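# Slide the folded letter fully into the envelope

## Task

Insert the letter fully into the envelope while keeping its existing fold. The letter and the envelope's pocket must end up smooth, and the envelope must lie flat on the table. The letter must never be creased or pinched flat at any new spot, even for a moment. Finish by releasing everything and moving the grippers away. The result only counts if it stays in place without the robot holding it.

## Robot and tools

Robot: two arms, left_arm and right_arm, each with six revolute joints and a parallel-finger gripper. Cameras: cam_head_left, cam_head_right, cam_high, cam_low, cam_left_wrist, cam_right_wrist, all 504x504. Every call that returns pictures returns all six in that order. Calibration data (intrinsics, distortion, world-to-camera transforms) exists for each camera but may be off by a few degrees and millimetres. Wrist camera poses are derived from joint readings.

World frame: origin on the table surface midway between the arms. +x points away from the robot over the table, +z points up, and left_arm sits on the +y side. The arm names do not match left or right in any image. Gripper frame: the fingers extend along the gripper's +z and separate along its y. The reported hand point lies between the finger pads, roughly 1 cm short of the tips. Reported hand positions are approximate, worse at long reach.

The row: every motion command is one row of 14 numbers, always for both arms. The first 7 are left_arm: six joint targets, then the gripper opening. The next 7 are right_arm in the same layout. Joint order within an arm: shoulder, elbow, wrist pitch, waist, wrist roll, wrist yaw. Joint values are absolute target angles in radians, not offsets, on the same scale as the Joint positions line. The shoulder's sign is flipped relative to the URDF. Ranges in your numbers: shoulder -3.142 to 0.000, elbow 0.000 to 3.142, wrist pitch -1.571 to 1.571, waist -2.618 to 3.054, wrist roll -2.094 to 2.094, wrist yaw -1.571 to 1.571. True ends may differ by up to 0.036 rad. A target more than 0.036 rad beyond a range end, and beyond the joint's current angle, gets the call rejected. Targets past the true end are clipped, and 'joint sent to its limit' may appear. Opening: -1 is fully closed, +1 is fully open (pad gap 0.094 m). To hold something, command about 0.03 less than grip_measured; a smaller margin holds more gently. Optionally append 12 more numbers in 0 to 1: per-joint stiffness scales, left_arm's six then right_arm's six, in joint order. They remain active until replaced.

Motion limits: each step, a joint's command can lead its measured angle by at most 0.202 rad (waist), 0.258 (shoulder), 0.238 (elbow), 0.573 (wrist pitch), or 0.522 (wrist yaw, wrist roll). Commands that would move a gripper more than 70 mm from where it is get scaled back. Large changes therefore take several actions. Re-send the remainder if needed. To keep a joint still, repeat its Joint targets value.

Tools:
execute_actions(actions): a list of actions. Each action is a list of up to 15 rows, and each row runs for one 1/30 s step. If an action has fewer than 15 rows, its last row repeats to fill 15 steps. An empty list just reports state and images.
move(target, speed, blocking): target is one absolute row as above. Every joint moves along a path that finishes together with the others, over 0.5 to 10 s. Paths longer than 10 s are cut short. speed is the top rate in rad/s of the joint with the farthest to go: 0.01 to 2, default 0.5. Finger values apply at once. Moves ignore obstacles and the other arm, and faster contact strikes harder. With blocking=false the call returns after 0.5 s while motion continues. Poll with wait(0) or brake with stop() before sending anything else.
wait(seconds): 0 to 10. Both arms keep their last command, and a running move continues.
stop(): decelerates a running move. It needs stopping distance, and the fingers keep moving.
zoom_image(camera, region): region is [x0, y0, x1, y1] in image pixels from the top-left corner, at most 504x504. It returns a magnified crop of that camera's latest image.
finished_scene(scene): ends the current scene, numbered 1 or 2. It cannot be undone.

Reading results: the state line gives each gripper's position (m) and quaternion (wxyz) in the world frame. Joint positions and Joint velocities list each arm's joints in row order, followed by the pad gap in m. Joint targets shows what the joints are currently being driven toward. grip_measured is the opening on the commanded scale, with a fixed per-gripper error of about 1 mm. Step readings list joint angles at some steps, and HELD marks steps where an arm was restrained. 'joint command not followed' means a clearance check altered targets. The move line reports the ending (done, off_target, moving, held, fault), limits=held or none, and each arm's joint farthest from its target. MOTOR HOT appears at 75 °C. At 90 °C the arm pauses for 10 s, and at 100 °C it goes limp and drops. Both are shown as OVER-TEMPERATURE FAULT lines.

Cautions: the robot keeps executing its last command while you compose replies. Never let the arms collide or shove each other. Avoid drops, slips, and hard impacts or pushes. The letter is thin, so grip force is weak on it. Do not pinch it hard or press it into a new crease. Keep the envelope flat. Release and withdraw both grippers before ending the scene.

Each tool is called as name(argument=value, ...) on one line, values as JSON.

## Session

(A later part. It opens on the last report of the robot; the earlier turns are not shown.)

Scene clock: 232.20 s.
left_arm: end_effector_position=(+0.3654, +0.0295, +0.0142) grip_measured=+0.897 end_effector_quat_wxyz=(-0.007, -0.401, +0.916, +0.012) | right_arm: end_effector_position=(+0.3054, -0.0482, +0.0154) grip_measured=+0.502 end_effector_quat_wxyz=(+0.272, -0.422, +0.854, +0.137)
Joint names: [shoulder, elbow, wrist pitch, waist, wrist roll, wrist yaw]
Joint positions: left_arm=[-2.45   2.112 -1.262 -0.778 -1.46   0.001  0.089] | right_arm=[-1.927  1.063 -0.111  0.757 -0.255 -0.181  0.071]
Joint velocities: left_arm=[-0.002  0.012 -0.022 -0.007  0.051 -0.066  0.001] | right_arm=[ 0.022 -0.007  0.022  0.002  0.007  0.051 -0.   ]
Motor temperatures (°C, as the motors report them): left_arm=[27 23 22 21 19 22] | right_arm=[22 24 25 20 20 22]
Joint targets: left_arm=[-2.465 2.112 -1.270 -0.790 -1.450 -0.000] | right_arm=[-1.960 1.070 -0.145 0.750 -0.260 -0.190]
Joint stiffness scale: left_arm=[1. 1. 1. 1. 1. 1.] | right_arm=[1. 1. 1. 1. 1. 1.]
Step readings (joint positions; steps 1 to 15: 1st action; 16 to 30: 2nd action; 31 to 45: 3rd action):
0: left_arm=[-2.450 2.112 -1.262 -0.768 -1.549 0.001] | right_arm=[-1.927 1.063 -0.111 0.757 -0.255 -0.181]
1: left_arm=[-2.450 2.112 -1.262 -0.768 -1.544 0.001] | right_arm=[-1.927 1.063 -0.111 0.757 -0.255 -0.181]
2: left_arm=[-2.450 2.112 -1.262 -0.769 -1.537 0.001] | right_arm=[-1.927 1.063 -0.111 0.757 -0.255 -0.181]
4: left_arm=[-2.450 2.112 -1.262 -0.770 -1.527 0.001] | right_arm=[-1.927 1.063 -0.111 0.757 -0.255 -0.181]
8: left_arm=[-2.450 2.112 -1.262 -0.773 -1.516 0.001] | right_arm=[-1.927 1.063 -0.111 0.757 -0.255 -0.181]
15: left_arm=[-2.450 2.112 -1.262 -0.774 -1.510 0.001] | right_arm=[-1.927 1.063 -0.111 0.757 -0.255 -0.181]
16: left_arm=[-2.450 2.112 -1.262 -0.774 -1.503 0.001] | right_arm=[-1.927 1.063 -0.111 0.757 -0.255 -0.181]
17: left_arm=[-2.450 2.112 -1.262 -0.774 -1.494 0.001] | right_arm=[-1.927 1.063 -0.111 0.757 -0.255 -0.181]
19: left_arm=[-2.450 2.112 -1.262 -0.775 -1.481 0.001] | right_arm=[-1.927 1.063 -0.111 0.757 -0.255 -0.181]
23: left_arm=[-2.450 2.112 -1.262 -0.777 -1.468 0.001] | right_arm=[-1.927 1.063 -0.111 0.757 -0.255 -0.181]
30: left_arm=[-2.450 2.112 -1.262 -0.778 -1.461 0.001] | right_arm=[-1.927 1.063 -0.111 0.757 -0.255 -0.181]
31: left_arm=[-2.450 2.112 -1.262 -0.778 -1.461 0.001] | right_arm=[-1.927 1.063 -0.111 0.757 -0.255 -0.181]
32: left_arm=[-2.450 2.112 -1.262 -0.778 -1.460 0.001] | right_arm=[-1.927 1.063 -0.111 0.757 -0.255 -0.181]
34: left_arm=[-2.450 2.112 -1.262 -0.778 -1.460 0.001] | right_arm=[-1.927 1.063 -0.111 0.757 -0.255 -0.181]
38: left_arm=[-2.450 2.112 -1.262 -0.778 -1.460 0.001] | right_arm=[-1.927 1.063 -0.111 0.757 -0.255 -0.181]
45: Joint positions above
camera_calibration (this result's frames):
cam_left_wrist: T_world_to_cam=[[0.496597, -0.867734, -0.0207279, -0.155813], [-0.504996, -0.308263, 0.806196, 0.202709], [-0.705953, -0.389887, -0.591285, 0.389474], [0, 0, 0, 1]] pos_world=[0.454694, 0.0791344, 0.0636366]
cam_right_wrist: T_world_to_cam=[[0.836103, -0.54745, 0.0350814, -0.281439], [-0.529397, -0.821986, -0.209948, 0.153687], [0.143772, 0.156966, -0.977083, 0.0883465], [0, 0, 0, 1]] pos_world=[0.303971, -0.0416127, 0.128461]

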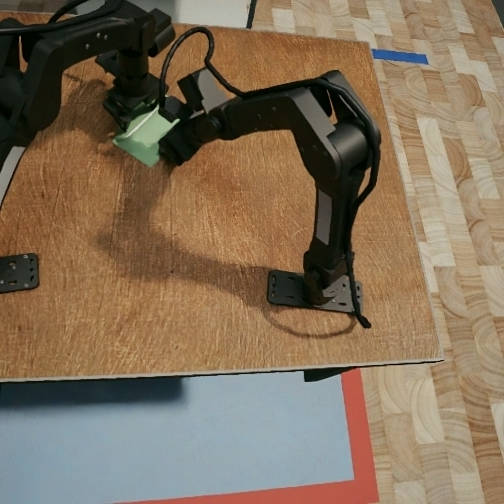

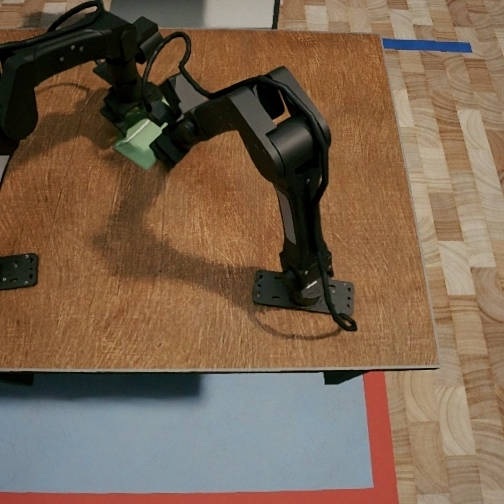

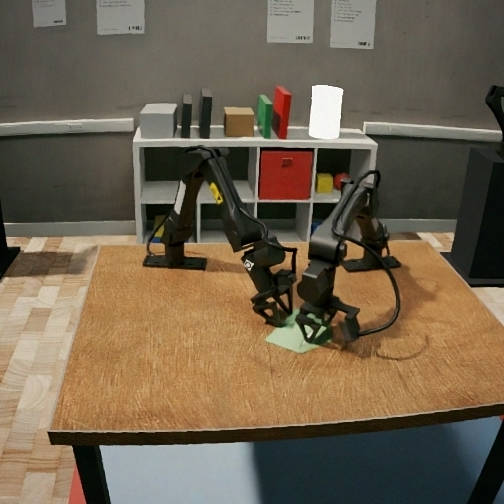

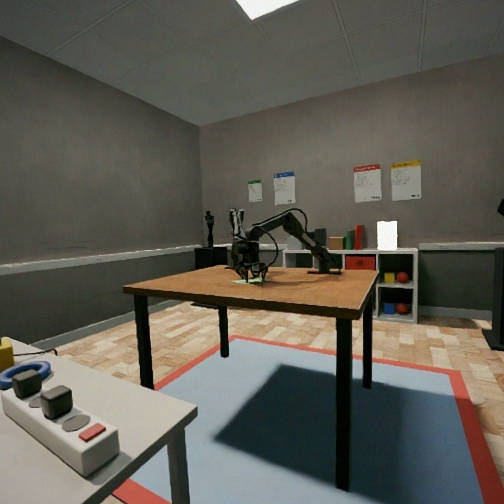

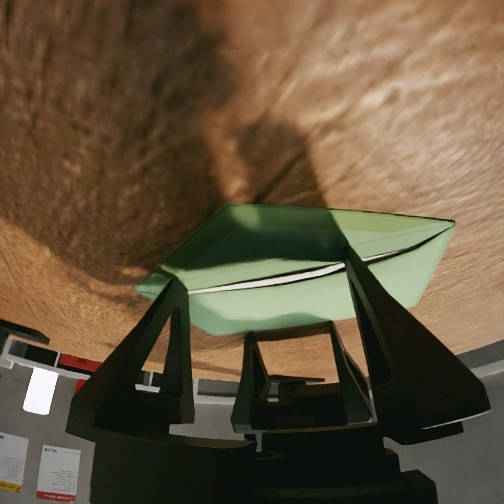

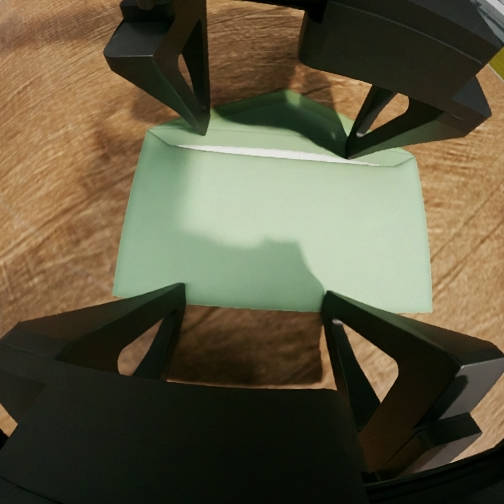

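move(target=[-2.40,2.112,-1.27,-0.74,-1.50,0,0.9, -1.85,1.063,-0.111,0.757,-0.255,-0.18,0.5], speed=0.15)

move(target=[-1.5,1.05,-0.5,-0.3,0,0,1, -1.4,1.05,-0.3,0.3,0,0,1], speed=0.8)

zoom_image(camera="cam_head_left", region=[60, 50, 230, 190])

Scene clock: 238.37 s.
left_arm: end_effector_position=(+0.3761, +0.0405, +0.0246) grip_measured=+0.897 end_effector_quat_wxyz=(-0.003, -0.432, +0.902, +0.001) | right_arm: end_effector_position=(+0.3097, -0.0452, +0.0400) grip_measured=+0.502 end_effector_quat_wxyz=(+0.299, -0.421, +0.845, +0.141)
Joint names: [shoulder, elbow, wrist pitch, waist, wrist roll, wrist yaw]
Joint positions: left_arm=[-2.426  2.112 -1.262 -0.744 -1.494  0.004  0.089] | right_arm=[-1.871  1.063 -0.111  0.757 -0.255 -0.181  0.071]
Joint velocities: left_arm=[-0.017 -0.022 -0.066  0.012  0.007 -0.037 -0.   ] | right_arm=[ 0.017 -0.007 -0.022 -0.017  0.022 -0.007  0.   ]
Motor temperatures (°C, as the motors report them): left_arm=[27 23 22 21 19 22] | right_arm=[22 24 25 20 20 22]
Joint targets: left_arm=[-2.400 2.112 -1.270 -0.740 -1.500 -0.000] | right_arm=[-1.850 1.063 -0.111 0.757 -0.255 -0.180]
Joint stiffness scale: left_arm=[1. 1. 1. 1. 1. 1.] | right_arm=[1. 1. 1. 1. 1. 1.]
move: off_target (left_arm, right_arm); limits=none; left_arm: farthest joint: the shoulder, 0.026 radians from its target (0.050 radians at the start); right_arm: farthest joint: the shoulder, 0.021 radians from its target (0.077 radians at the start)
camera_calibration (this result's frames):
cam_left_wrist: T_world_to_cam=[[0.555181, -0.831727, 0.0018805, -0.175338], [-0.496777, -0.329786, 0.802779, 0.200972], [-0.667073, -0.446622, -0.596274, 0.395295], [0, 0, 0, 1]] pos_world=[0.460874, 0.0969916, 0.0746976]
cam_right_wrist: T_world_to_cam=[[0.833974, -0.548934, 0.0562049, -0.284517], [-0.518415, -0.81433, -0.260985, 0.162602], [0.189033, 0.188517, -0.963705, 0.0981858], [0, 0, 0, 1]] pos_world=[0.303015, -0.0422793, 0.15305]

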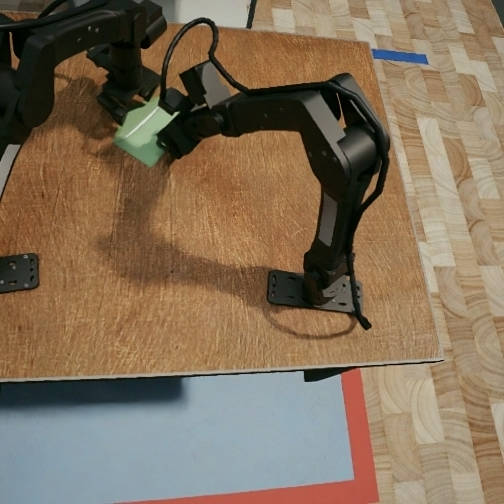

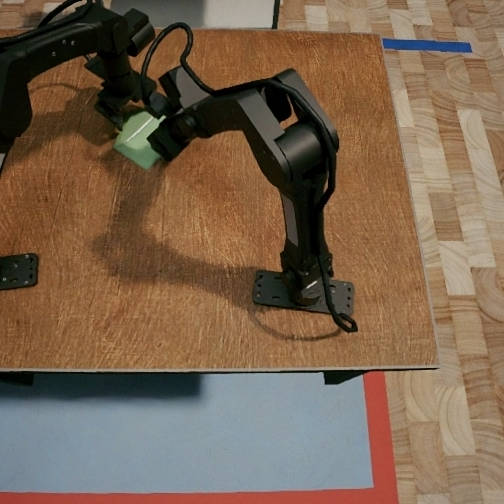

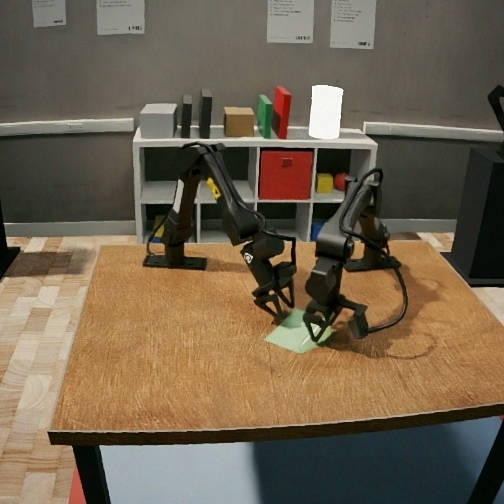

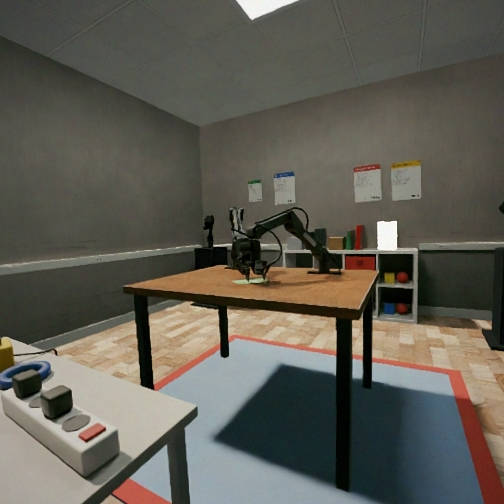

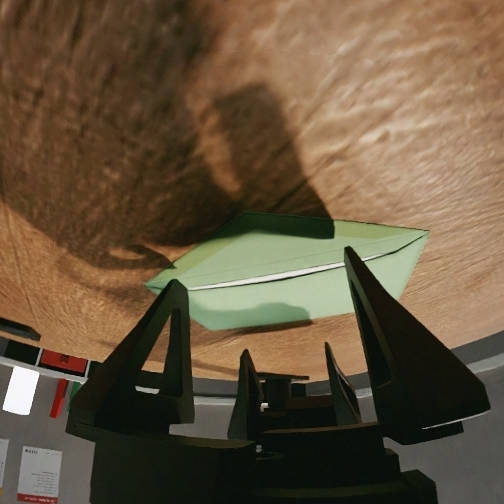

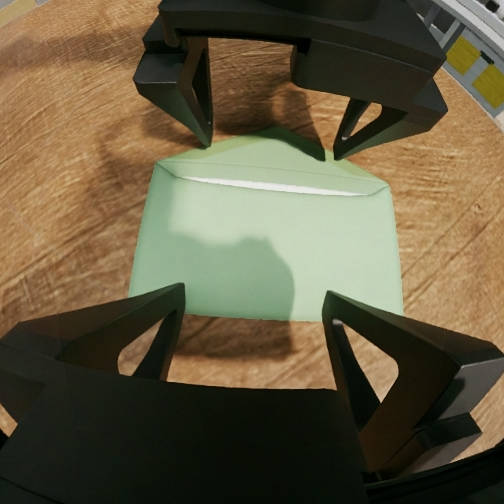

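Scene clock: 241.13 s.
left_arm: end_effector_position=(+0.3740, +0.2424, +0.1181) grip_measured=+1.000 end_effector_quat_wxyz=(+0.286, +0.076, +0.955, -0.026) | right_arm: end_effector_position=(+0.3767, -0.2647, +0.2027) grip_measured=+1.000 end_effector_quat_wxyz=(+0.449, -0.075, +0.889, +0.039)
Joint names: [shoulder, elbow, wrist pitch, waist, wrist roll, wrist yaw]
Joint positions: left_arm=[-1.526  1.059 -0.522 -0.306 -0.005  0.005  0.094] | right_arm=[-1.42   1.063 -0.278  0.306 -0.006 -0.012  0.094]
Joint velocities: left_arm=[ 0.002 -0.007 -0.037  0.002  0.022 -0.066  0.   ] | right_arm=[0.007 0.012 0.037 0.007 0.081 0.007 0.   ]
Motor temperatures (°C, as the motors report them): left_arm=[27 23 22 21 19 22] | right_arm=[22 24 25 20 20 22]
Joint targets: left_arm=[-1.500 1.050 -0.500 -0.300 0.000 0.000] | right_arm=[-1.400 1.050 -0.300 0.300 -0.000 0.000]
Joint stiffness scale: left_arm=[1. 1. 1. 1. 1. 1.] | right_arm=[1. 1. 1. 1. 1. 1.]
move: off_target (left_arm, right_arm); limits=none; left_arm: farthest joint: the shoulder, 0.026 radians from its target (0.926 radians at the start); right_arm: farthest joint: the wrist pitch, 0.022 radians from its target (0.189 radians at the start)
camera_calibration (this result's frames):
cam_left_wrist: T_world_to_cam=[[-0.404195, -0.901563, -0.154303, 0.387773], [-0.875154, 0.332138, 0.351839, 0.225791], [-0.265955, 0.27725, -0.923255, 0.252903], [0, 0, 0, 1]] pos_world=[0.421599, 0.20449, 0.213886]
cam_right_wrist: T_world_to_cam=[[0.223491, -0.973078, 0.0563086, -0.352282], [-0.835628, -0.221022, -0.502867, 0.386632], [0.501774, 0.0653334, -0.862528, 0.112744], [0, 0, 0, 1]] pos_world=[0.345241, -0.26471, 0.311505]

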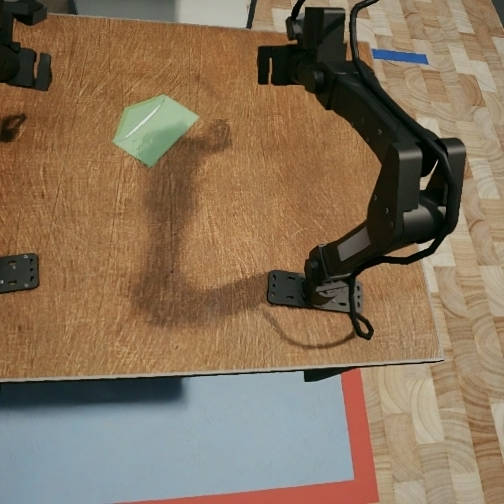

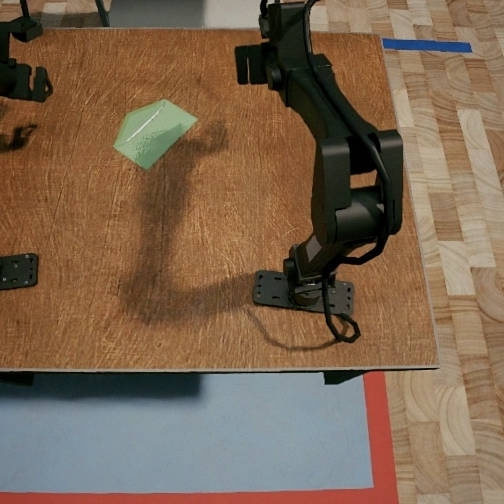

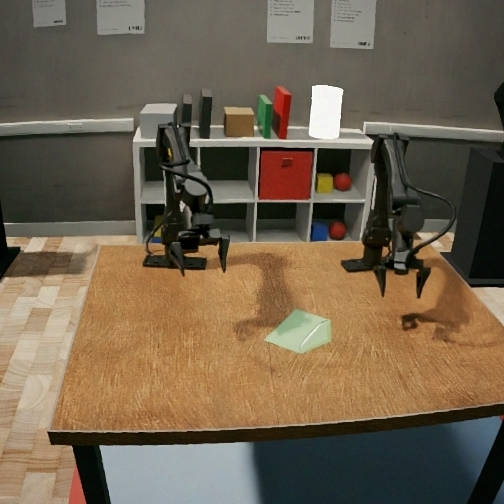

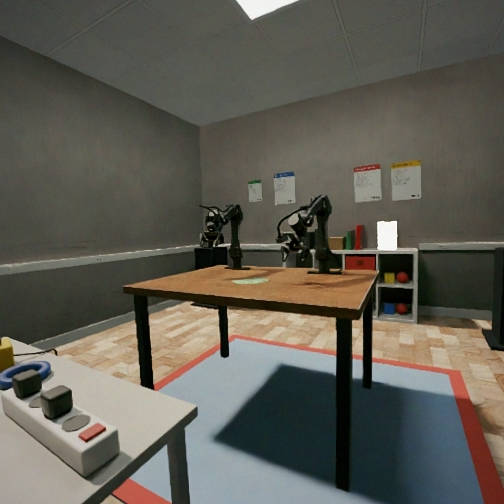

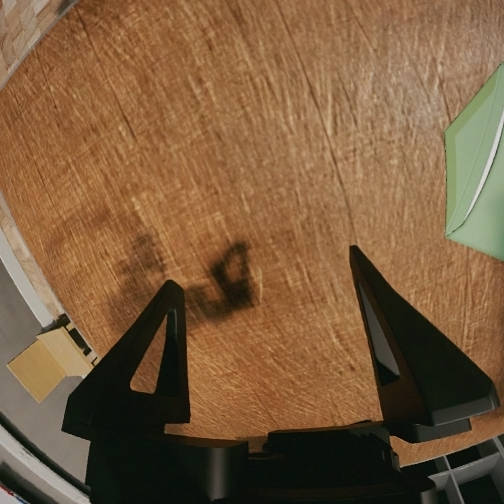

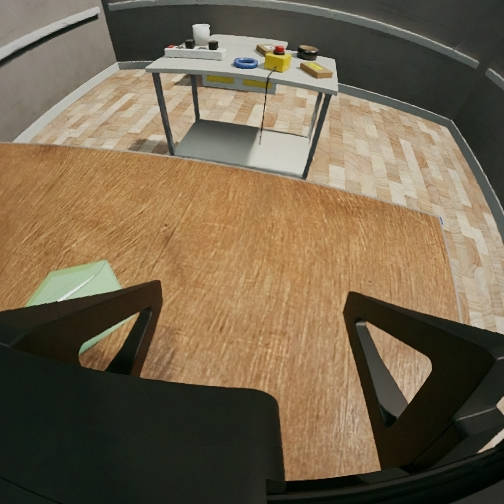

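Region (60, 50, 230, 190) of cam_head_left's 504x504 image, scaled by 2.965, with more detail than that image has; it fills the top 415 rows of this view, and the rest is white.

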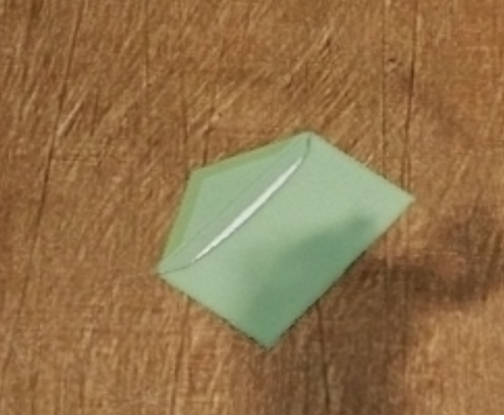

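finished_scene(scene=1)

The scene is finished: the task was done.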